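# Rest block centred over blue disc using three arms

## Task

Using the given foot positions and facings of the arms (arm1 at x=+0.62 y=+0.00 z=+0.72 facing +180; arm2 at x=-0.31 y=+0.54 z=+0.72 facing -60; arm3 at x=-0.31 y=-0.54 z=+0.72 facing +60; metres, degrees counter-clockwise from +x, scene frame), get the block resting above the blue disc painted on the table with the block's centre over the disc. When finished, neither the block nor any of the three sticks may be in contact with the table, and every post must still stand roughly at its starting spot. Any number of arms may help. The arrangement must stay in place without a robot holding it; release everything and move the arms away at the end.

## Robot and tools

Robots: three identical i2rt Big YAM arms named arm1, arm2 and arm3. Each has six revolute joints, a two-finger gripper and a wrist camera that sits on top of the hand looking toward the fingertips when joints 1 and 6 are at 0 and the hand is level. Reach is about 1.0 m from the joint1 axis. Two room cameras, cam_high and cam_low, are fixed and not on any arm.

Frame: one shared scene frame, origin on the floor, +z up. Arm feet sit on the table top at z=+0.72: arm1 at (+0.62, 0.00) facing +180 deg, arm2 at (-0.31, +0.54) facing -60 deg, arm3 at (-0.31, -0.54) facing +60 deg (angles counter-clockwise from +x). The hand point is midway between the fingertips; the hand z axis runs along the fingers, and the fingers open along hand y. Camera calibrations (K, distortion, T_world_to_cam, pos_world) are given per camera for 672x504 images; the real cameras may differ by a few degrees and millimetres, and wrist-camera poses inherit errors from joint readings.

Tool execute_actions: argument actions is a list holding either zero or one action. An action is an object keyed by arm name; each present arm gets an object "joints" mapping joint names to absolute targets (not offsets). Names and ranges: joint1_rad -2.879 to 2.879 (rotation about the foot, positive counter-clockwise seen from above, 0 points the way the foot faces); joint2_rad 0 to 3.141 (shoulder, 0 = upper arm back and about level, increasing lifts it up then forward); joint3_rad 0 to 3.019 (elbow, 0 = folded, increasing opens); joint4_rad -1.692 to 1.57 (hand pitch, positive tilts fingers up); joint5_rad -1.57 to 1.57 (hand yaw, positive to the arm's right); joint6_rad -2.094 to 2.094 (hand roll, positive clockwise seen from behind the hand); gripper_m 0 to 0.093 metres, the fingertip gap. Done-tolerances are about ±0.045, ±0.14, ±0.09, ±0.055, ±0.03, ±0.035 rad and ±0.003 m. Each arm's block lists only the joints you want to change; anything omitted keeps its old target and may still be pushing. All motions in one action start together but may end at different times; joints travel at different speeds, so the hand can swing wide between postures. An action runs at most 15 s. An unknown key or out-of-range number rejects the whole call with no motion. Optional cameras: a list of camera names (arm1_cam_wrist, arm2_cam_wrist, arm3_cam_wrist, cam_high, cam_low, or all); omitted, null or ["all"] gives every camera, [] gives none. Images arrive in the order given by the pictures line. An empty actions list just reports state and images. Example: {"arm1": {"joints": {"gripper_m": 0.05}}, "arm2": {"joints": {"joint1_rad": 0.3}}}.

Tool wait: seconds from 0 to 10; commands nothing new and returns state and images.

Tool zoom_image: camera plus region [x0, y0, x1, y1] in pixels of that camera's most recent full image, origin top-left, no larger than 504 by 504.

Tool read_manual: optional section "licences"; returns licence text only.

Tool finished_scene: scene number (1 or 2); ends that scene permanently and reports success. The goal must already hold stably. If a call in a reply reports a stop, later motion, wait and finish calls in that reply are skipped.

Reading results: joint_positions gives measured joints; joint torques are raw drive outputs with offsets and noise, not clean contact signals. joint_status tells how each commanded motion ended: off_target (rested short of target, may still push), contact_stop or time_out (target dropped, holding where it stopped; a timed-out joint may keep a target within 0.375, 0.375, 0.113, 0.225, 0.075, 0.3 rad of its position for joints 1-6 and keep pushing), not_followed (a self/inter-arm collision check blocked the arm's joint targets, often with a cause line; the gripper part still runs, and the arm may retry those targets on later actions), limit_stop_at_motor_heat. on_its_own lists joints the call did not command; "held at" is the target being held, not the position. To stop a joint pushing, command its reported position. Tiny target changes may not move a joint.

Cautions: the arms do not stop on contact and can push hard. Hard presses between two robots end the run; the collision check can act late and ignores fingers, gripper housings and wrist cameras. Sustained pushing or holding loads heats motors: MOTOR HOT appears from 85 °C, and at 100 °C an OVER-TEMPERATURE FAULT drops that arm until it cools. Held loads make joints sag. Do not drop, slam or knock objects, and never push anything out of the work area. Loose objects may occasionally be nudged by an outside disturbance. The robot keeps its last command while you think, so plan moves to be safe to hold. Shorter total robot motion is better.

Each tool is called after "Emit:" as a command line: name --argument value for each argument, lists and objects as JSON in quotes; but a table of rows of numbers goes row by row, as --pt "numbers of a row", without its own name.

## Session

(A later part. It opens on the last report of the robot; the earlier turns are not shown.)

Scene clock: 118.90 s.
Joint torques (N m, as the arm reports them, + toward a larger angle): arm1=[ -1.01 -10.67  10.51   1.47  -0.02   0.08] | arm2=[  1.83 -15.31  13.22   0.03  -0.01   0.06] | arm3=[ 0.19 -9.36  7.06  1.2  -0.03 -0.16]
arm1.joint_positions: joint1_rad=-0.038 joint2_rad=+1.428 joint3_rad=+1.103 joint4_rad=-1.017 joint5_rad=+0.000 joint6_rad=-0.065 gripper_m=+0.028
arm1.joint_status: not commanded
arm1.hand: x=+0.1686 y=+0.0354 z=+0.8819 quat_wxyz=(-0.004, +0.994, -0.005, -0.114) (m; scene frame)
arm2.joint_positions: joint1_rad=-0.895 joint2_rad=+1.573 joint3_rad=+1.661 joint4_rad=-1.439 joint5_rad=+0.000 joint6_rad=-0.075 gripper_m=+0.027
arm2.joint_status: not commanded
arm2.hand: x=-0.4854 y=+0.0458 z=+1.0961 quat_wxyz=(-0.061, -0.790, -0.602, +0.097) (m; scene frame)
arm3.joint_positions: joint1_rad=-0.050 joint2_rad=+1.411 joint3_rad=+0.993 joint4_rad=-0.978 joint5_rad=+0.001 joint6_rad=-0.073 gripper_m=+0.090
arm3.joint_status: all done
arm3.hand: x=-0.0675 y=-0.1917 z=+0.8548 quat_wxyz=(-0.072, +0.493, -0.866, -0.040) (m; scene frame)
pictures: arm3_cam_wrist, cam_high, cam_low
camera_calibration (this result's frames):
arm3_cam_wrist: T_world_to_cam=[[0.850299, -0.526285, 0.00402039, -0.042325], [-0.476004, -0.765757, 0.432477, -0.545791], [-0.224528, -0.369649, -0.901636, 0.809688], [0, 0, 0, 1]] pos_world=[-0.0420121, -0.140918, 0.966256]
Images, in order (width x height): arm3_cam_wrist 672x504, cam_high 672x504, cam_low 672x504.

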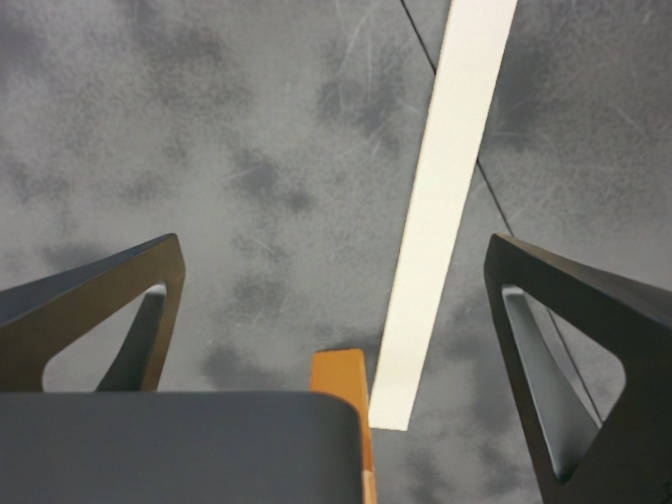

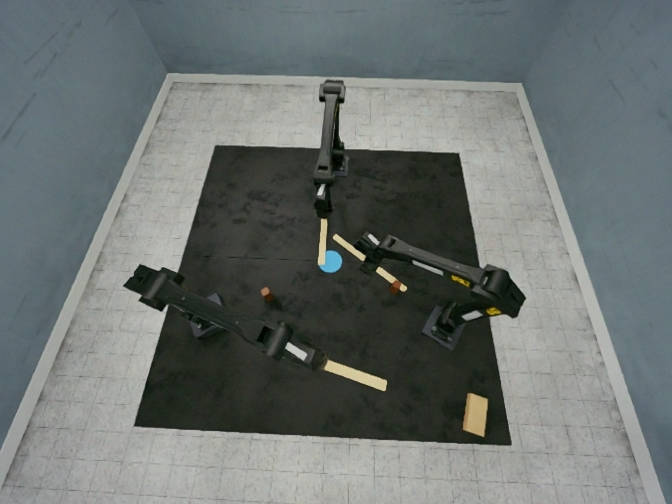

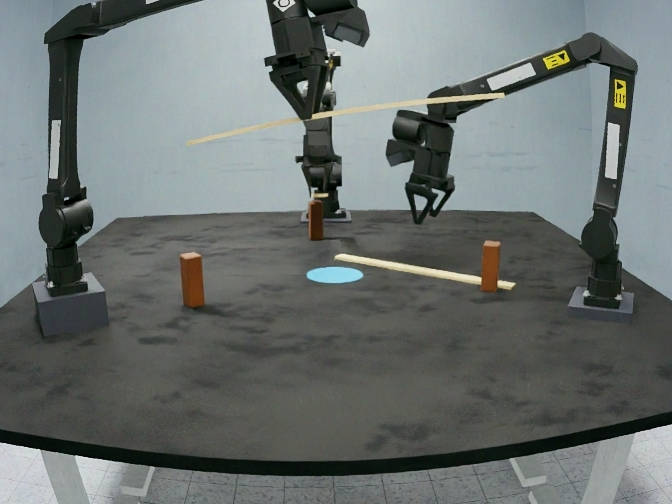

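Emit:
execute_actions --actions '[{"arm3": {"joints": {"joint1_rad": -0.21, "joint2_rad": 1.555, "joint3_rad": 0.907, "joint4_rad": -0.905, "joint6_rad": -0.113}}, "arm1": {"joints": {"joint1_rad": -0.069, "joint6_rad": -0.041}}}]' --cameras '["cam_high", "cam_low", "arm3_cam_wrist"]'

Scene clock: 127.23 s.
Joint torques (N m, as the arm reports them, + toward a larger angle): arm1=[ -0.64 -10.63  10.5    1.48  -0.02   0.09] | arm2=[  1.57 -15.16  13.31   0.01  -0.04   0.06] | arm3=[  0.24 -10.57   6.55   0.7    0.    -0.19]
arm1.joint_positions: joint1_rad=-0.058 joint2_rad=+1.428 joint3_rad=+1.103 joint4_rad=-1.017 joint5_rad=+0.000 joint6_rad=-0.051 gripper_m=+0.028
arm1.joint_status: all done
arm1.hand: x=+0.1694 y=+0.0447 z=+0.8818 quat_wxyz=(-0.004, +0.993, -0.022, -0.113) (m; scene frame)
arm2.joint_positions: joint1_rad=-0.895 joint2_rad=+1.573 joint3_rad=+1.661 joint4_rad=-1.439 joint5_rad=+0.000 joint6_rad=-0.075 gripper_m=+0.027
arm2.joint_status: not commanded
arm2.hand: x=-0.4854 y=+0.0458 z=+1.0961 quat_wxyz=(-0.061, -0.790, -0.602, +0.097) (m; scene frame)
arm3.joint_positions: joint1_rad=-0.218 joint2_rad=+1.567 joint3_rad=+0.899 joint4_rad=-0.914 joint5_rad=+0.000 joint6_rad=-0.099 gripper_m=+0.090
arm3.joint_status: all done
arm3.hand: x=-0.0393 y=-0.2621 z=+0.7633 quat_wxyz=(+0.013, +0.432, -0.902, +0.000) (m; scene frame)
pictures: arm3_cam_wrist, cam_high, cam_low
camera_calibration (this result's frames):
arm3_cam_wrist: T_world_to_cam=[[0.768326, -0.640038, -0.00522926, -0.129022], [-0.512867, -0.620512, 0.593239, -0.632788], [-0.38294, -0.453118, -0.80501, 0.605631], [0, 0, 0, 1]] pos_world=[0.00651484, -0.200809, 0.862258]
Images, in order (width x height): arm3_cam_wrist 672x504, cam_high 672x504, cam_low 672x504.

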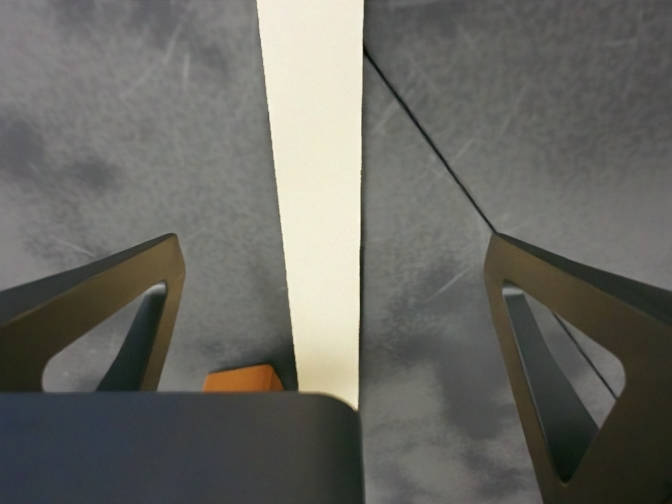

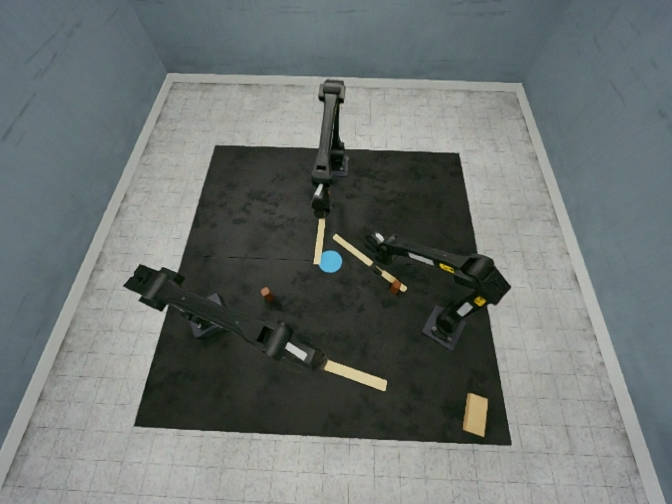

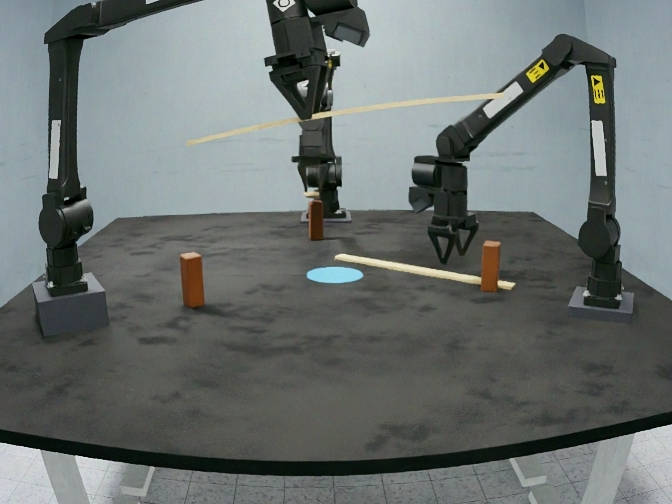

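Emit:
execute_actions --actions '[{"arm3": {"joints": {"joint3_rad": 0.768, "joint4_rad": -0.763, "gripper_m": 0.06}}}]' --cameras '["cam_high", "cam_low", "arm3_cam_wrist"]'

Emit:
zoom_image --camera "cam_low" --region '[400, 190, 530, 310]'

Scene clock: 128.50 s.
Joint torques (N m, as the arm reports them, + toward a larger angle): arm1=[ -0.68 -10.66  10.51   1.46  -0.02   0.09] | arm2=[  1.19 -15.17  13.24   0.06  -0.04   0.03] | arm3=[ 0.2  -9.66  5.4   0.75 -0.05 -0.15]
arm1.joint_positions: joint1_rad=-0.058 joint2_rad=+1.428 joint3_rad=+1.103 joint4_rad=-1.017 joint5_rad=+0.000 joint6_rad=-0.050 gripper_m=+0.028
arm1.joint_status: not commanded
arm1.hand: x=+0.1694 y=+0.0447 z=+0.8818 quat_wxyz=(-0.004, +0.993, -0.023, -0.113) (m; scene frame)
arm2.joint_positions: joint1_rad=-0.895 joint2_rad=+1.573 joint3_rad=+1.661 joint4_rad=-1.439 joint5_rad=+0.000 joint6_rad=-0.075 gripper_m=+0.027
arm2.joint_status: not commanded
arm2.hand: x=-0.4854 y=+0.0458 z=+1.0961 quat_wxyz=(-0.061, -0.790, -0.602, +0.097) (m; scene frame)
arm3.joint_positions: joint1_rad=-0.217 joint2_rad=+1.566 joint3_rad=+0.765 joint4_rad=-0.774 joint5_rad=+0.001 joint6_rad=-0.100 gripper_m=+0.060
arm3.joint_status: all done
arm3.hand: x=-0.0630 y=-0.2858 z=+0.7260 quat_wxyz=(+0.010, +0.433, -0.902, -0.001) (m; scene frame)
pictures: arm3_cam_wrist, cam_high, cam_low
camera_calibration (this result's frames):
arm3_cam_wrist: T_world_to_cam=[[0.769051, -0.639175, -0.00395923, -0.126763], [-0.515184, -0.623508, 0.588067, -0.634748], [-0.378346, -0.450214, -0.808802, 0.559664], [0, 0, 0, 1]] pos_world=[-0.0177776, -0.224826, 0.82543]
Images, in order (width x height): arm3_cam_wrist 672x504, cam_high 672x504, cam_low 672x504.

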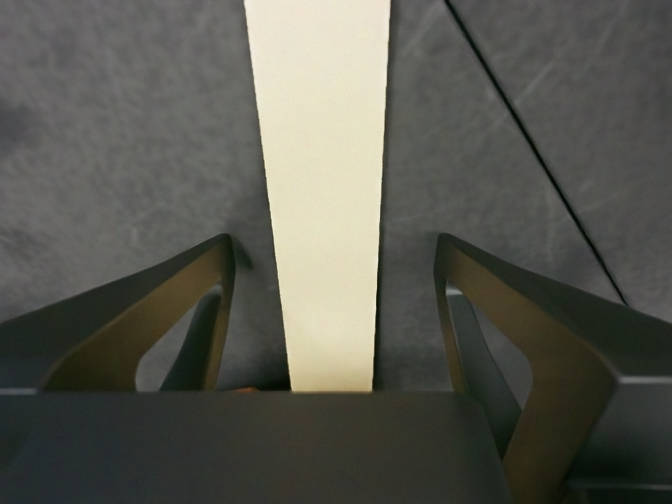

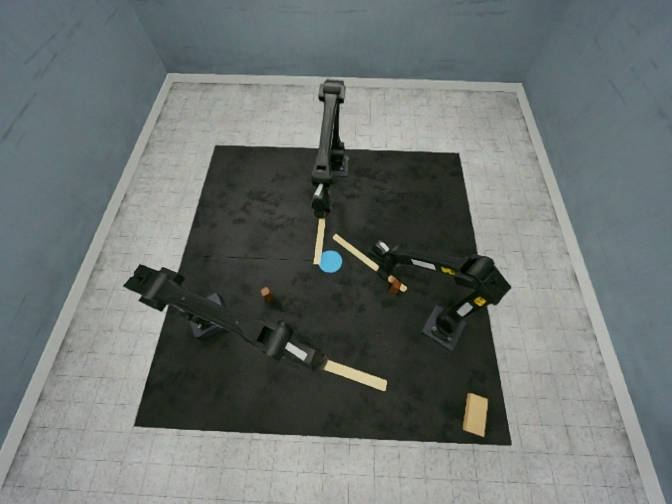

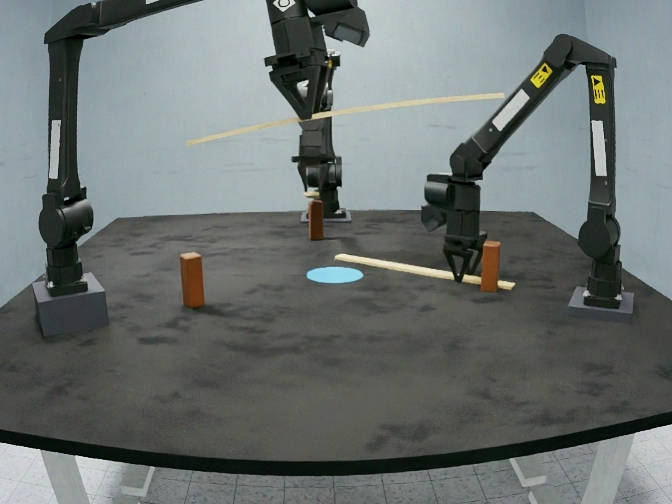

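Region (400, 190, 530, 310) of cam_low's 672x504 image, scaled by 3.877, with more detail than that image has; it fills the top 465 rows of this view, and the rest is white.

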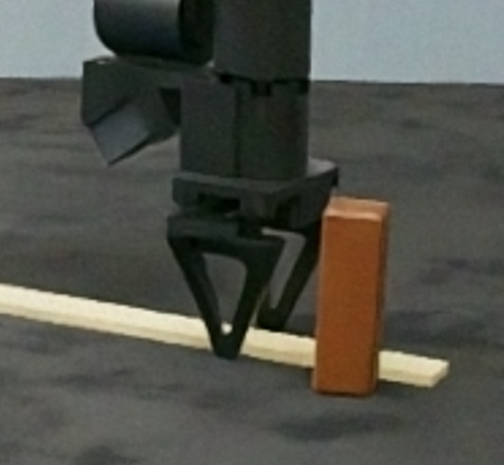

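Emit:
execute_actions --actions '[{"arm3": {"joints": {"gripper_m": 0.015}}}]' --cameras '["cam_high", "cam_low", "arm3_cam_wrist"]'

Emit:
zoom_image --camera "cam_high" --region '[250, 190, 430, 320]'

Emit:
zoom_image --camera "cam_low" --region '[270, 160, 370, 250]'

Scene clock: 130.63 s.
Joint torques (N m, as the arm reports them, + toward a larger angle): arm1=[ -0.6  -10.68  10.47   1.47  -0.02   0.08] | arm2=[  1.81 -14.98  13.34   0.01  -0.05   0.03] | arm3=[ 0.52 -9.52  5.46  0.7  -0.04 -0.14]
arm1.joint_positions: joint1_rad=-0.058 joint2_rad=+1.428 joint3_rad=+1.103 joint4_rad=-1.017 joint5_rad=+0.000 joint6_rad=-0.050 gripper_m=+0.028
arm1.joint_status: not commanded
arm1.hand: x=+0.1694 y=+0.0447 z=+0.8818 quat_wxyz=(-0.004, +0.993, -0.023, -0.113) (m; scene frame)
arm2.joint_positions: joint1_rad=-0.895 joint2_rad=+1.573 joint3_rad=+1.661 joint4_rad=-1.439 joint5_rad=+0.000 joint6_rad=-0.075 gripper_m=+0.027
arm2.joint_status: not commanded
arm2.hand: x=-0.4854 y=+0.0458 z=+1.0961 quat_wxyz=(-0.061, -0.790, -0.602, +0.097) (m; scene frame)
arm3.joint_positions: joint1_rad=-0.217 joint2_rad=+1.566 joint3_rad=+0.765 joint4_rad=-0.774 joint5_rad=+0.001 joint6_rad=-0.100 gripper_m=+0.028
arm3.joint_status: gripper_m off_target (ended at +0.028, target +0.015)
arm3.hand: x=-0.0630 y=-0.2857 z=+0.7260 quat_wxyz=(+0.010, +0.433, -0.901, -0.001) (m; scene frame)
pictures: arm3_cam_wrist, cam_high, cam_low
camera_calibration (this result's frames):
arm3_cam_wrist: T_world_to_cam=[[0.769533, -0.638592, -0.00435232, -0.126216], [-0.514549, -0.624063, 0.588035, -0.634839], [-0.37823, -0.450273, -0.808824, 0.559674], [0, 0, 0, 1]] pos_world=[-0.0178429, -0.224774, 0.825436]
Images, in order (width x height): arm3_cam_wrist 672x504, cam_high 672x504, cam_low 672x504.

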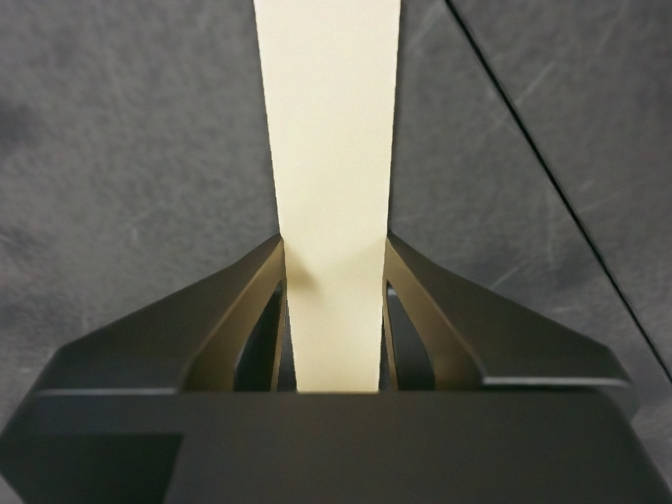

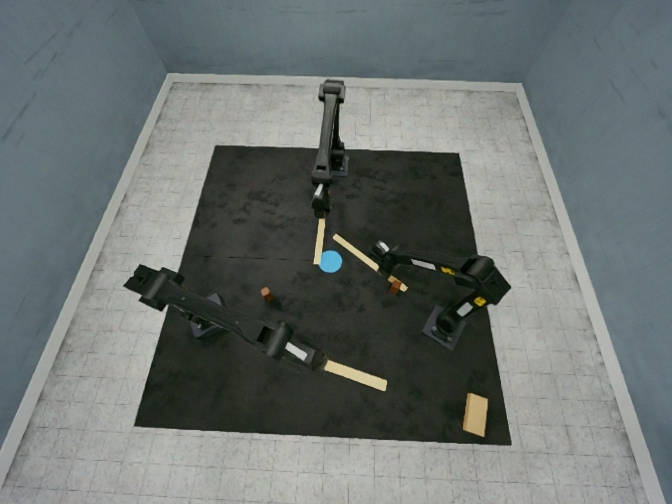

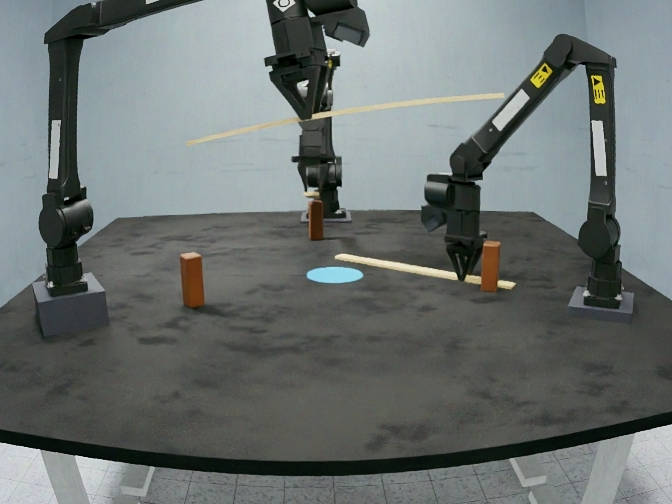

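Region (250, 190, 430, 320) of cam_high's 672x504 image, scaled by 2.800, with more detail than that image has.

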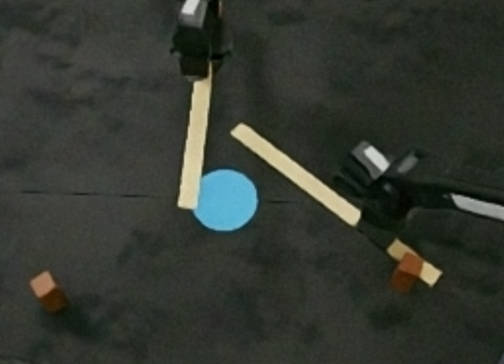

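Region (270, 160, 370, 250) of cam_low's 672x504 image, scaled by 5.040, with more detail than that image has; it fills the top 454 rows of this view, and the rest is white.

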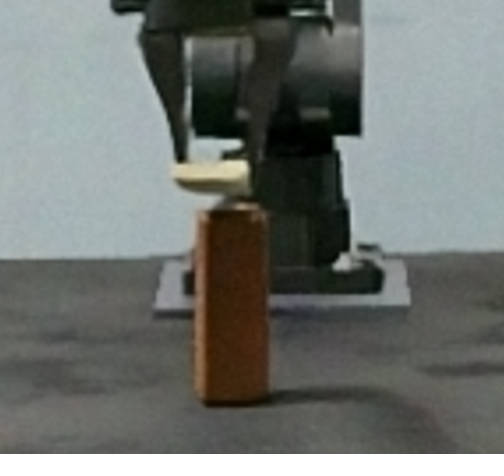

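Emit:
execute_actions --actions '[{"arm3": {"joints": {"joint1_rad": -0.35, "joint2_rad": 0.99, "joint3_rad": 0.90, "joint4_rad": -1.27}}}]' --cameras '["cam_high", "cam_low"]'

Scene clock: 133.63 s.
Joint torques (N m, as the arm reports them, + toward a larger angle): arm1=[ -0.67 -10.68  10.48   1.46  -0.02   0.09] | arm2=[  1.51 -15.44  13.28   0.04  -0.02   0.05] | arm3=[ 0.11 -3.17 10.81  0.39 -0.01 -0.13]
arm1.joint_positions: joint1_rad=-0.058 joint2_rad=+1.428 joint3_rad=+1.103 joint4_rad=-1.017 joint5_rad=+0.000 joint6_rad=-0.050 gripper_m=+0.028
arm1.joint_status: not commanded
arm1.hand: x=+0.1694 y=+0.0447 z=+0.8818 quat_wxyz=(-0.004, +0.993, -0.023, -0.113) (m; scene frame)
arm2.joint_positions: joint1_rad=-0.895 joint2_rad=+1.573 joint3_rad=+1.661 joint4_rad=-1.439 joint5_rad=+0.000 joint6_rad=-0.075 gripper_m=+0.027
arm2.joint_status: not commanded
arm2.hand: x=-0.4854 y=+0.0458 z=+1.0961 quat_wxyz=(-0.061, -0.790, -0.602, +0.097) (m; scene frame)
arm3.joint_positions: joint1_rad=-0.359 joint2_rad=+0.987 joint3_rad=+0.859 joint4_rad=-1.265 joint5_rad=+0.000 joint6_rad=-0.102 gripper_m=+0.028
arm3.joint_status: all done
arm3.hand: x=-0.0749 y=-0.3592 z=+0.9302 quat_wxyz=(-0.078, +0.367, -0.926, -0.026) (m; scene frame)
pictures: cam_high, cam_low
Images, in order (width x height): cam_high 672x504, cam_low 672x504.

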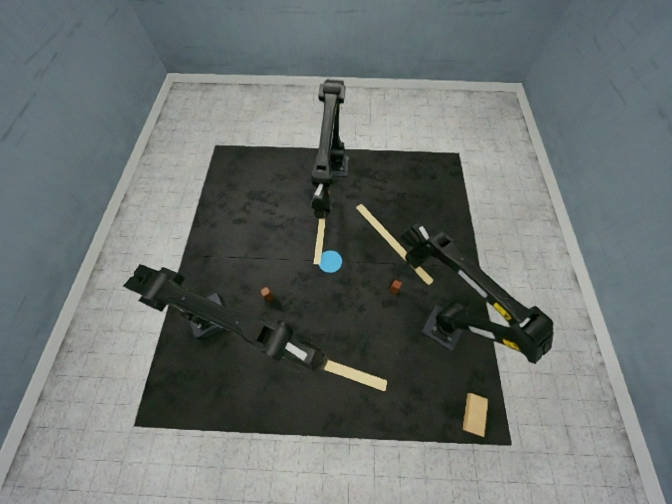

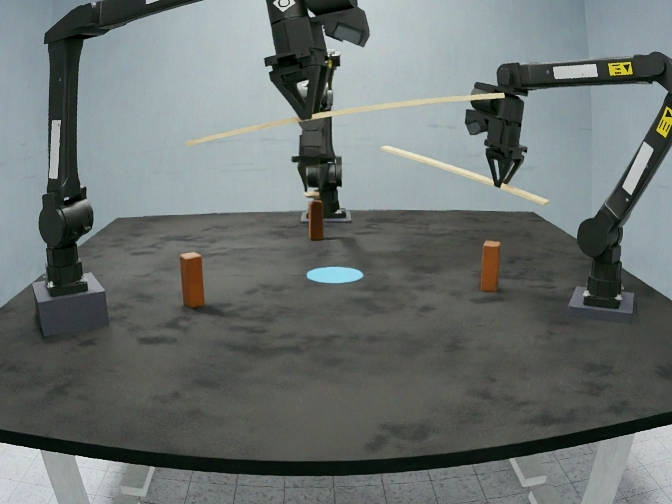

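Emit:
execute_actions --actions '[{"arm3": {"joints": {"joint1_rad": 0.025, "joint6_rad": -0.024}}}]' --cameras '[]'

Emit:
execute_actions --actions '[{"arm3": {"joints": {"joint2_rad": 1.346, "joint3_rad": 1.082, "joint4_rad": -1.077}}}]' --cameras '["cam_high", "cam_low"]'

Emit:
zoom_image --camera "cam_low" --region '[270, 140, 400, 250]'

Emit:
zoom_image --camera "cam_low" --region '[390, 170, 520, 300]'

Scene clock: 135.53 s.
Joint torques (N m, as the arm reports them, + toward a larger angle): arm1=[ -0.66 -10.68  10.48   1.46  -0.02   0.09] | arm2=[  1.66 -15.45  13.19  -0.01  -0.01   0.03] | arm3=[-0.64 -3.09 10.86  0.45 -0.03  0.15]
arm1.joint_positions: joint1_rad=-0.058 joint2_rad=+1.428 joint3_rad=+1.103 joint4_rad=-1.017 joint5_rad=+0.000 joint6_rad=-0.050 gripper_m=+0.028
arm1.joint_status: not commanded
arm1.hand: x=+0.1694 y=+0.0447 z=+0.8818 quat_wxyz=(-0.004, +0.993, -0.023, -0.113) (m; scene frame)
arm2.joint_positions: joint1_rad=-0.895 joint2_rad=+1.573 joint3_rad=+1.661 joint4_rad=-1.439 joint5_rad=+0.000 joint6_rad=-0.075 gripper_m=+0.027
arm2.joint_status: not commanded
arm2.hand: x=-0.4854 y=+0.0458 z=+1.0961 quat_wxyz=(-0.061, -0.790, -0.602, +0.097) (m; scene frame)
arm3.joint_positions: joint1_rad=+0.025 joint2_rad=+0.987 joint3_rad=+0.859 joint4_rad=-1.265 joint5_rad=+0.000 joint6_rad=-0.039 gripper_m=+0.028
arm3.joint_status: all done
arm3.hand: x=-0.1580 y=-0.2852 z=+0.9314 quat_wxyz=(-0.070, +0.510, -0.856, -0.045) (m; scene frame)
pictures: none
No camera images: the call's "cameras" was empty. Leave "cameras" out to get every camera's image.

Scene clock: 136.83 s.
Joint torques (N m, as the arm reports them, + toward a larger angle): arm1=[ -0.65 -10.69  10.5    1.46  -0.02   0.09] | arm2=[  1.59 -15.07  13.35  -0.12   0.     0.05] | arm3=[-0.63 -9.19 10.38  0.96  0.    0.13]
arm1.joint_positions: joint1_rad=-0.058 joint2_rad=+1.428 joint3_rad=+1.103 joint4_rad=-1.017 joint5_rad=+0.000 joint6_rad=-0.050 gripper_m=+0.028
arm1.joint_status: not commanded
arm1.hand: x=+0.1694 y=+0.0447 z=+0.8818 quat_wxyz=(-0.004, +0.993, -0.023, -0.113) (m; scene frame)
arm2.joint_positions: joint1_rad=-0.895 joint2_rad=+1.573 joint3_rad=+1.661 joint4_rad=-1.439 joint5_rad=+0.000 joint6_rad=-0.075 gripper_m=+0.027
arm2.joint_status: not commanded
arm2.hand: x=-0.4854 y=+0.0458 z=+1.0961 quat_wxyz=(-0.061, -0.790, -0.602, +0.097) (m; scene frame)
arm3.joint_positions: joint1_rad=+0.025 joint2_rad=+1.360 joint3_rad=+1.044 joint4_rad=-1.085 joint5_rad=+0.000 joint6_rad=-0.038 gripper_m=+0.028
arm3.joint_status: all done
arm3.hand: x=-0.0969 y=-0.1807 z=+0.8909 quat_wxyz=(-0.067, +0.510, -0.856, -0.043) (m; scene frame)
pictures: cam_high, cam_low
Images, in order (width x height): cam_high 672x504, cam_low 672x504.

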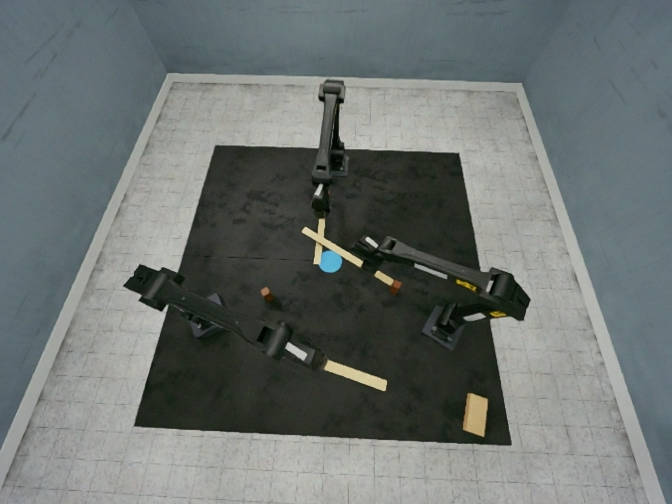

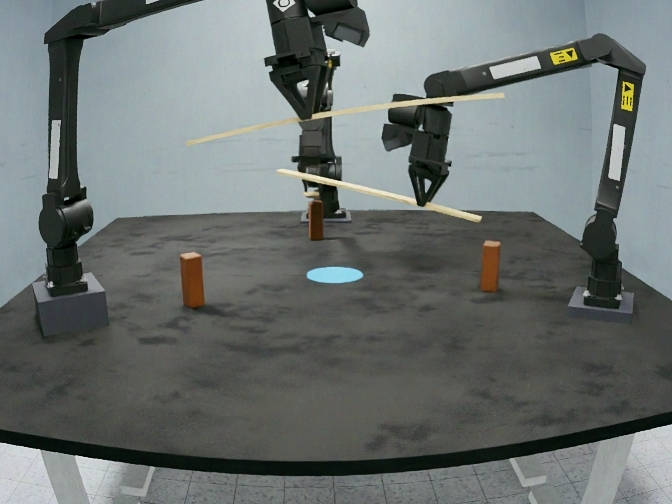

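Region (270, 140, 400, 250) of cam_low's 672x504 image, scaled by 3.877, with more detail than that image has; it fills the top 426 rows of this view, and the rest is white.

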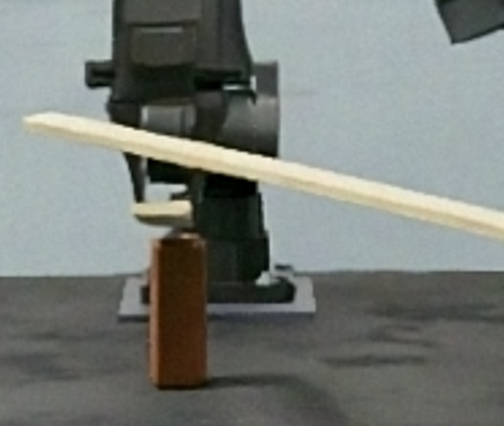

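Region (390, 170, 520, 300) of cam_low's 672x504 image, scaled by 3.877, with more detail than that image has.

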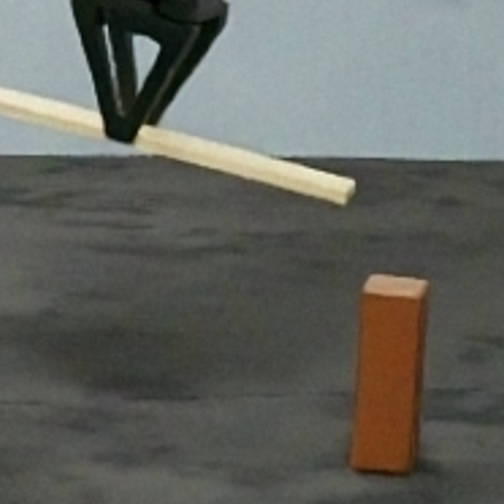

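Emit:
execute_actions --actions '[]'

Scene clock: 138.23 s.
Joint torques (N m, as the arm reports them, + toward a larger angle): arm1=[ -0.69 -10.72  10.49   1.47  -0.02   0.09] | arm2=[  0.76 -15.04  13.19  -0.03  -0.03   0.06] | arm3=[-0.51 -9.55 10.28  0.97  0.01  0.14]
arm1.joint_positions: joint1_rad=-0.058 joint2_rad=+1.428 joint3_rad=+1.103 joint4_rad=-1.017 joint5_rad=+0.000 joint6_rad=-0.050 gripper_m=+0.028
arm1.joint_status: not commanded
arm1.hand: x=+0.1694 y=+0.0447 z=+0.8818 quat_wxyz=(-0.004, +0.993, -0.023, -0.113) (m; scene frame)
arm2.joint_positions: joint1_rad=-0.895 joint2_rad=+1.573 joint3_rad=+1.661 joint4_rad=-1.439 joint5_rad=+0.000 joint6_rad=-0.075 gripper_m=+0.027
arm2.joint_status: not commanded
arm2.hand: x=-0.4854 y=+0.0458 z=+1.0961 quat_wxyz=(-0.061, -0.790, -0.602, +0.097) (m; scene frame)
arm3.joint_positions: joint1_rad=+0.025 joint2_rad=+1.360 joint3_rad=+1.044 joint4_rad=-1.085 joint5_rad=+0.000 joint6_rad=-0.038 gripper_m=+0.028
arm3.joint_status: all done
arm3.hand: x=-0.0969 y=-0.1807 z=+0.8909 quat_wxyz=(-0.067, +0.510, -0.856, -0.043) (m; scene frame)
pictures: arm1_cam_wrist, arm2_cam_wrist, arm3_cam_wrist, cam_high, cam_low
camera_calibration (this result's frames):
arm1_cam_wrist: T_world_to_cam=[[0.0552905, 0.99847, 0.000422721, -0.0590807], [0.91889, -0.0510494, 0.391196, -0.490174], [0.390619, -0.021241, -0.920307, 0.86898], [0, 0, 0, 1]] pos_world=[0.114243, 0.0524252, 0.991507]
arm2_cam_wrist: T_world_to_cam=[[-0.962423, 0.270741, 0.0210059, -0.501168], [0.25823, 0.888525, 0.379264, -0.324485], [0.0840179, 0.370437, -0.92505, 1.16066], [0, 0, 0, 1]] pos_world=[-0.49606, -0.0059509, 1.20726]
arm3_cam_wrist: T_world_to_cam=[[0.870791, -0.491645, -0.002928, 0.00272247], [-0.441114, -0.783895, 0.436952, -0.570852], [-0.217121, -0.379203, -0.89948, 0.836758], [0, 0, 0, 1]] pos_world=[-0.0725042, -0.128848, 1.00209]
Images, in order (width x height): arm1_cam_wrist 672x504, arm2_cam_wrist 672x504, arm3_cam_wrist 672x504, cam_high 672x504, cam_low 672x504.

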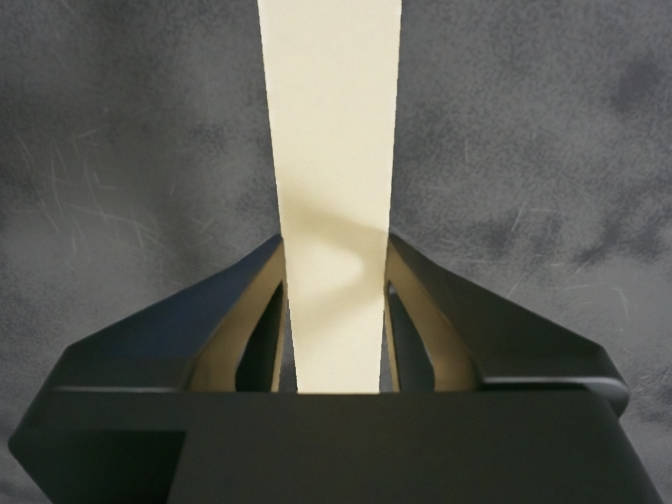

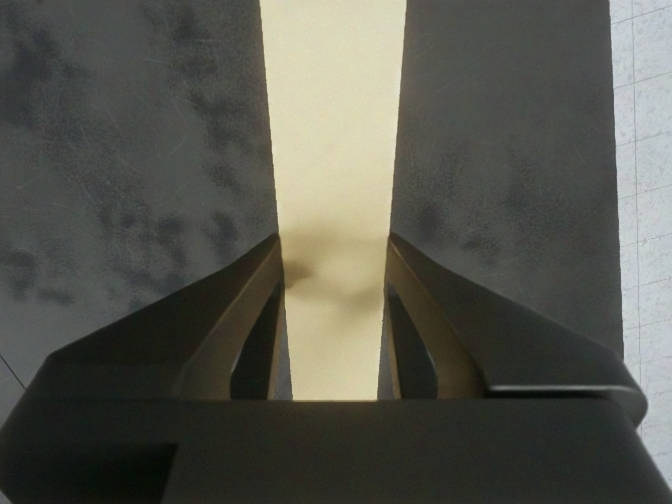

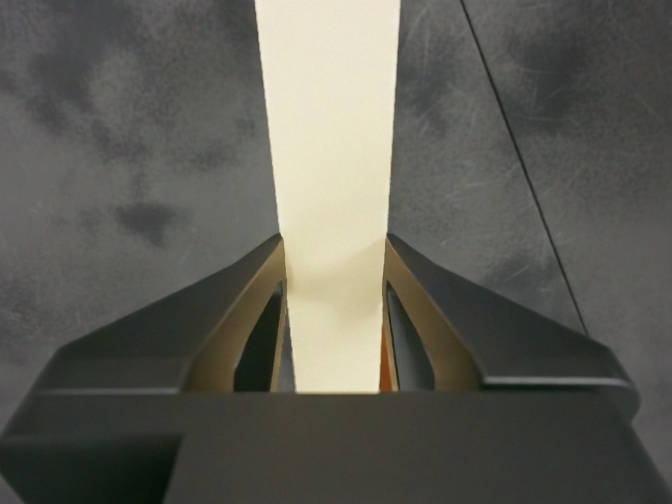

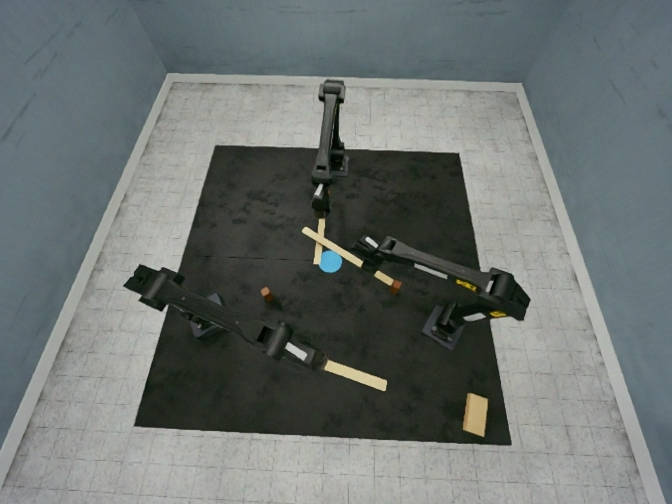

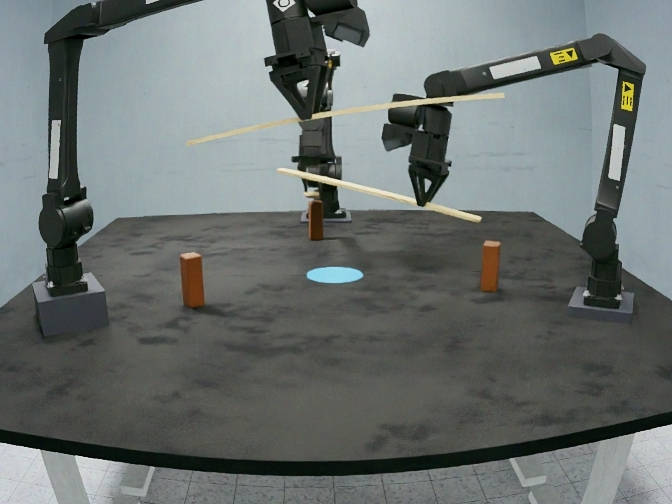

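Emit:
execute_actions --actions '[{"arm3": {"joints": {"joint1_rad": -0.059, "joint3_rad": 0.945, "joint4_rad": -0.95}}, "arm2": {"joints": {"joint1_rad": -0.47, "joint2_rad": 1.545, "joint3_rad": 1.40, "joint4_rad": -1.19, "joint6_rad": -0.043}}}]' --cameras '["cam_high", "cam_low"]'

Scene clock: 152.47 s.
Joint torques (N m, as the arm reports them, + toward a larger angle): arm1=[ -0.64 -10.67  10.52   1.46  -0.02   0.09] | arm2=[  1.42 -15.8   10.75   0.96   0.03   0.04] | arm3=[ 0.5  -9.34  7.92  1.25 -0.02  0.12]
arm1.joint_positions: joint1_rad=-0.058 joint2_rad=+1.428 joint3_rad=+1.103 joint4_rad=-1.017 joint5_rad=+0.000 joint6_rad=-0.050 gripper_m=+0.028
arm1.joint_status: not commanded
arm1.hand: x=+0.1694 y=+0.0447 z=+0.8818 quat_wxyz=(-0.004, +0.993, -0.023, -0.113) (m; scene frame)
arm2.joint_positions: joint1_rad=-0.466 joint2_rad=+1.552 joint3_rad=+1.389 joint4_rad=-1.206 joint5_rad=-0.002 joint6_rad=-0.052 gripper_m=+0.027
arm2.joint_status: all done
arm2.hand: x=-0.2657 y=+0.0319 z=+0.9995 quat_wxyz=(-0.073, -0.653, -0.750, +0.075) (m; scene frame)
arm3.joint_positions: joint1_rad=-0.066 joint2_rad=+1.360 joint3_rad=+0.934 joint4_rad=-0.965 joint5_rad=+0.000 joint6_rad=-0.037 gripper_m=+0.028
arm3.joint_status: all done
arm3.hand: x=-0.0736 y=-0.2115 z=+0.8521 quat_wxyz=(-0.073, +0.470, -0.879, -0.042) (m; scene frame)
pictures: cam_high, cam_low
Images, in order (width x height): cam_high 672x504, cam_low 672x504.

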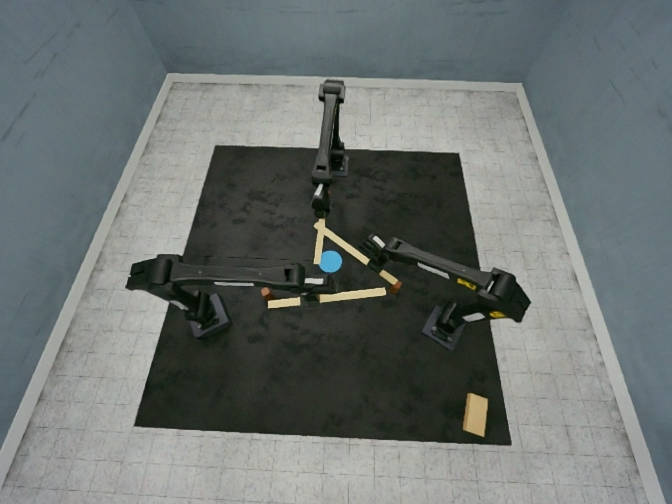

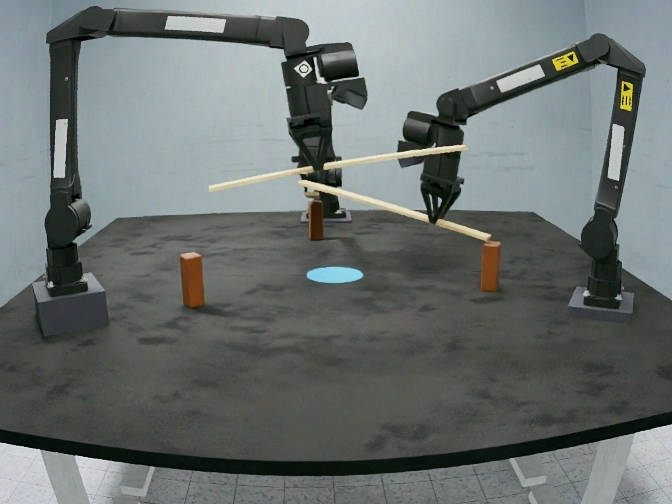

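Emit:
zoom_image --camera "cam_low" --region '[400, 190, 520, 280]'

Emit:
zoom_image --camera "cam_low" --region '[270, 150, 390, 240]'

Emit:
zoom_image --camera "cam_high" --region '[250, 190, 430, 325]'

Region (400, 190, 520, 280) of cam_low's 672x504 image, scaled by 4.200, with more detail than that image has; it fills the top 378 rows of this view, and the rest is white.

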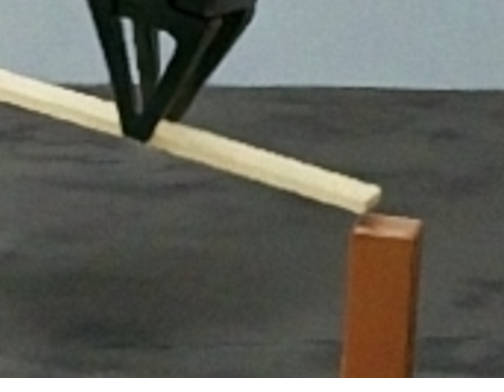

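Region (270, 150, 390, 240) of cam_low's 672x504 image, scaled by 4.200, with more detail than that image has; it fills the top 378 rows of this view, and the rest is white.

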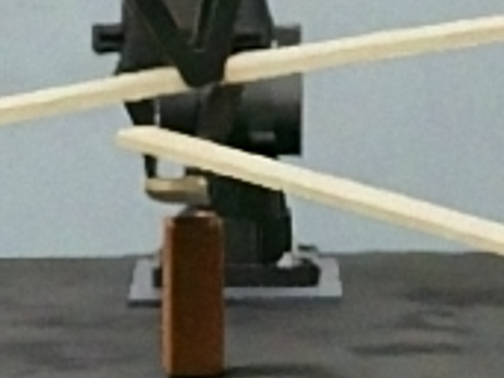

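Region (250, 190, 430, 325) of cam_high's 672x504 image, scaled by 2.800, with more detail than that image has; it fills the top 378 rows of this view, and the rest is white.

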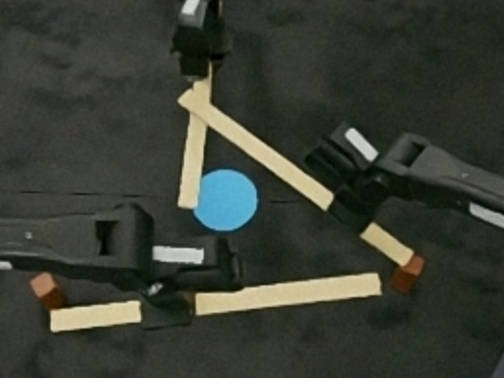

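Emit:
zoom_image --camera "cam_low" --region '[190, 150, 330, 255]'

Emit:
zoom_image --camera "cam_low" --region '[370, 110, 490, 200]'

Region (190, 150, 330, 255) of cam_low's 672x504 image, scaled by 3.600, with more detail than that image has; it fills the top 378 rows of this view, and the rest is white.

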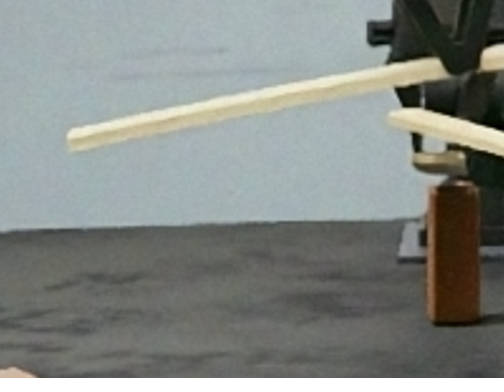

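Region (370, 110, 490, 200) of cam_low's 672x504 image, scaled by 4.200, with more detail than that image has; it fills the top 378 rows of this view, and the rest is white.

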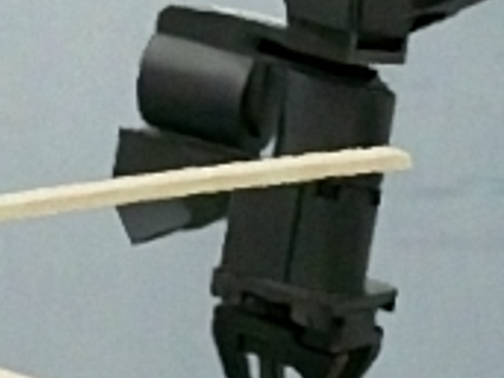

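Emit:
execute_actions --actions '[{"arm2": {"joints": {"joint1_rad": -0.43, "joint3_rad": 1.081, "joint4_rad": -0.856}}}]' --cameras '["cam_high", "cam_low"]'

Scene clock: 157.27 s.
Joint torques (N m, as the arm reports them, + toward a larger angle): arm1=[ -0.57 -10.64  10.5    1.45  -0.02   0.09] | arm2=[  1.85 -13.94   9.73   1.11   0.03   0.05] | arm3=[ 0.02 -9.05  8.    1.3   0.01  0.1 ]
arm1.joint_positions: joint1_rad=-0.058 joint2_rad=+1.428 joint3_rad=+1.103 joint4_rad=-1.017 joint5_rad=+0.000 joint6_rad=-0.050 gripper_m=+0.028
arm1.joint_status: not commanded
arm1.hand: x=+0.1694 y=+0.0447 z=+0.8818 quat_wxyz=(-0.004, +0.993, -0.023, -0.113) (m; scene frame)
arm2.joint_positions: joint1_rad=-0.431 joint2_rad=+1.544 joint3_rad=+1.071 joint4_rad=-0.872 joint5_rad=-0.002 joint6_rad=-0.051 gripper_m=+0.027
arm2.joint_status: all done
arm2.hand: x=-0.2526 y=+0.0664 z=+0.8889 quat_wxyz=(-0.083, -0.639, -0.760, +0.082) (m; scene frame)
arm3.joint_positions: joint1_rad=-0.066 joint2_rad=+1.360 joint3_rad=+0.934 joint4_rad=-0.965 joint5_rad=+0.000 joint6_rad=-0.037 gripper_m=+0.028
arm3.joint_status: not commanded
arm3.hand: x=-0.0736 y=-0.2115 z=+0.8521 quat_wxyz=(-0.073, +0.470, -0.879, -0.042) (m; scene frame)
pictures: cam_high, cam_low
Images, in order (width x height): cam_high 672x504, cam_low 672x504.

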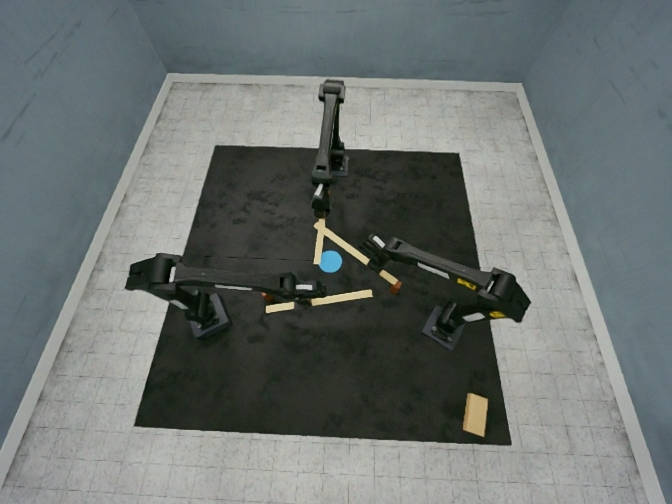

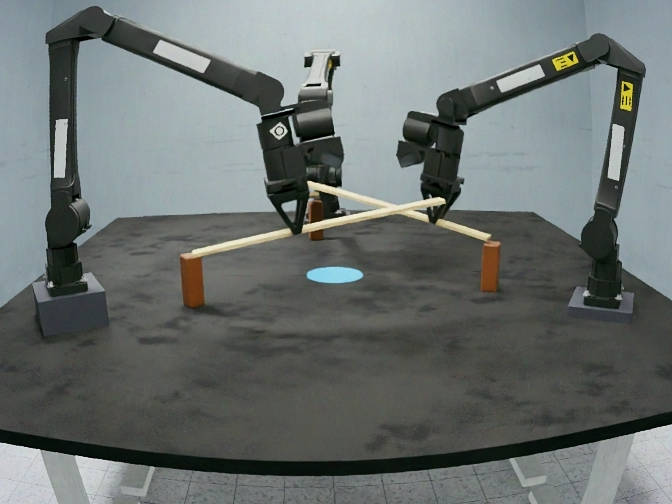

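Emit:
zoom_image --camera "cam_low" --region '[170, 200, 310, 305]'

Emit:
zoom_image --camera "cam_low" --region '[370, 150, 490, 240]'

Region (170, 200, 310, 305) of cam_low's 672x504 image, scaled by 3.600, with more detail than that image has; it fills the top 378 rows of this view, and the rest is white.

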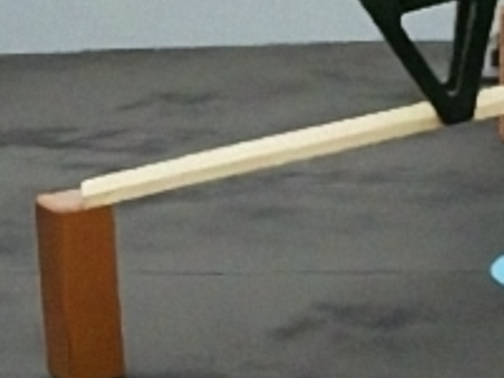

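Region (370, 150, 490, 240) of cam_low's 672x504 image, scaled by 4.200, with more detail than that image has; it fills the top 378 rows of this view, and the rest is white.

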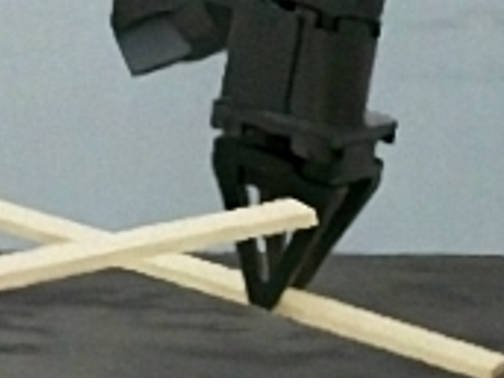

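Emit:
execute_actions --actions '[{"arm2": {"joints": {"joint1_rad": -0.117, "joint3_rad": 1.066}}}]' --cameras '["cam_high", "cam_low", "arm2_cam_wrist"]'

Scene clock: 160.77 s.
Joint torques (N m, as the arm reports them, + toward a larger angle): arm1=[ -0.65 -10.61  10.52   1.46  -0.02   0.09] | arm2=[  1.49 -14.04   8.73   1.03  -0.01   0.03] | arm3=[ 0.21 -9.24  8.01  1.26 -0.01  0.12]
arm1.joint_positions: joint1_rad=-0.058 joint2_rad=+1.428 joint3_rad=+1.103 joint4_rad=-1.017 joint5_rad=+0.000 joint6_rad=-0.050 gripper_m=+0.028
arm1.joint_status: not commanded
arm1.hand: x=+0.1694 y=+0.0447 z=+0.8818 quat_wxyz=(-0.004, +0.993, -0.023, -0.113) (m; scene frame)
arm2.joint_positions: joint1_rad=-0.111 joint2_rad=+1.544 joint3_rad=+1.066 joint4_rad=-0.870 joint5_rad=-0.001 joint6_rad=-0.050 gripper_m=+0.027
arm2.joint_status: all done
arm2.hand: x=-0.1081 y=+0.1095 z=+0.8857 quat_wxyz=(-0.092, -0.511, -0.852, +0.067) (m; scene frame)
arm3.joint_positions: joint1_rad=-0.066 joint2_rad=+1.360 joint3_rad=+0.934 joint4_rad=-0.965 joint5_rad=+0.000 joint6_rad=-0.037 gripper_m=+0.028
arm3.joint_status: not commanded
arm3.hand: x=-0.0736 y=-0.2115 z=+0.8521 quat_wxyz=(-0.073, +0.470, -0.879, -0.042) (m; scene frame)
pictures: arm2_cam_wrist, cam_high, cam_low
camera_calibration (this result's frames):
arm2_cam_wrist: T_world_to_cam=[[-0.884123, -0.466779, 0.0210468, -0.0616924], [-0.42444, 0.821134, 0.381562, -0.467186], [-0.195388, 0.328415, -0.924103, 0.88428], [0, 0, 0, 1]] pos_world=[-0.0800587, 0.0644142, 0.996726]
Images, in order (width x height): arm2_cam_wrist 672x504, cam_high 672x504, cam_low 672x504.

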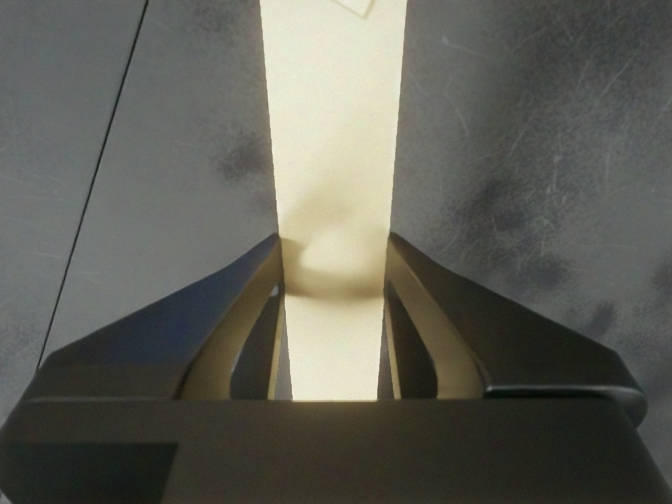

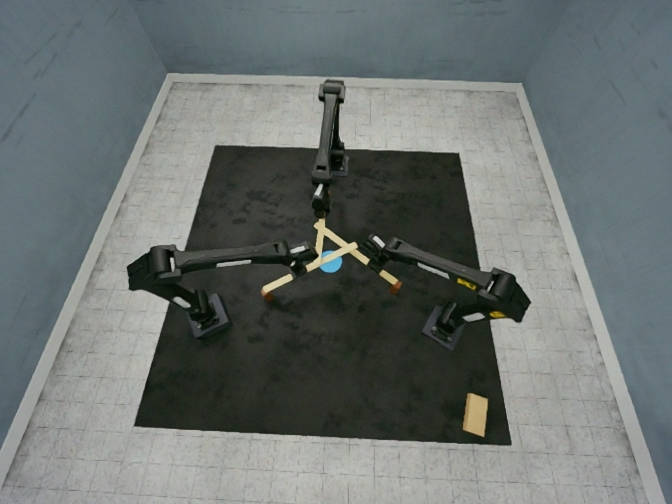

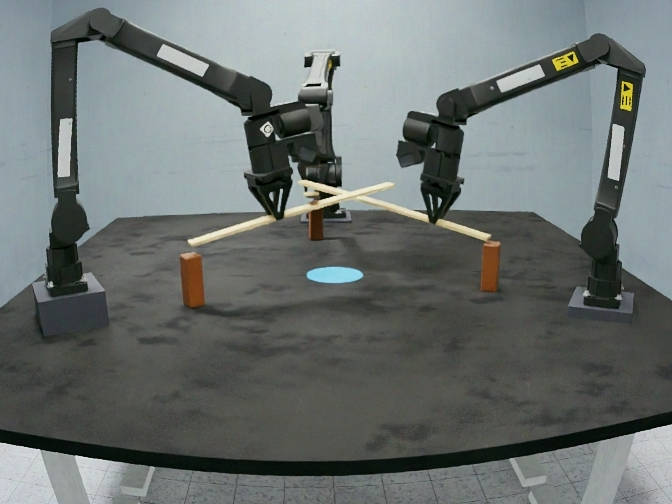

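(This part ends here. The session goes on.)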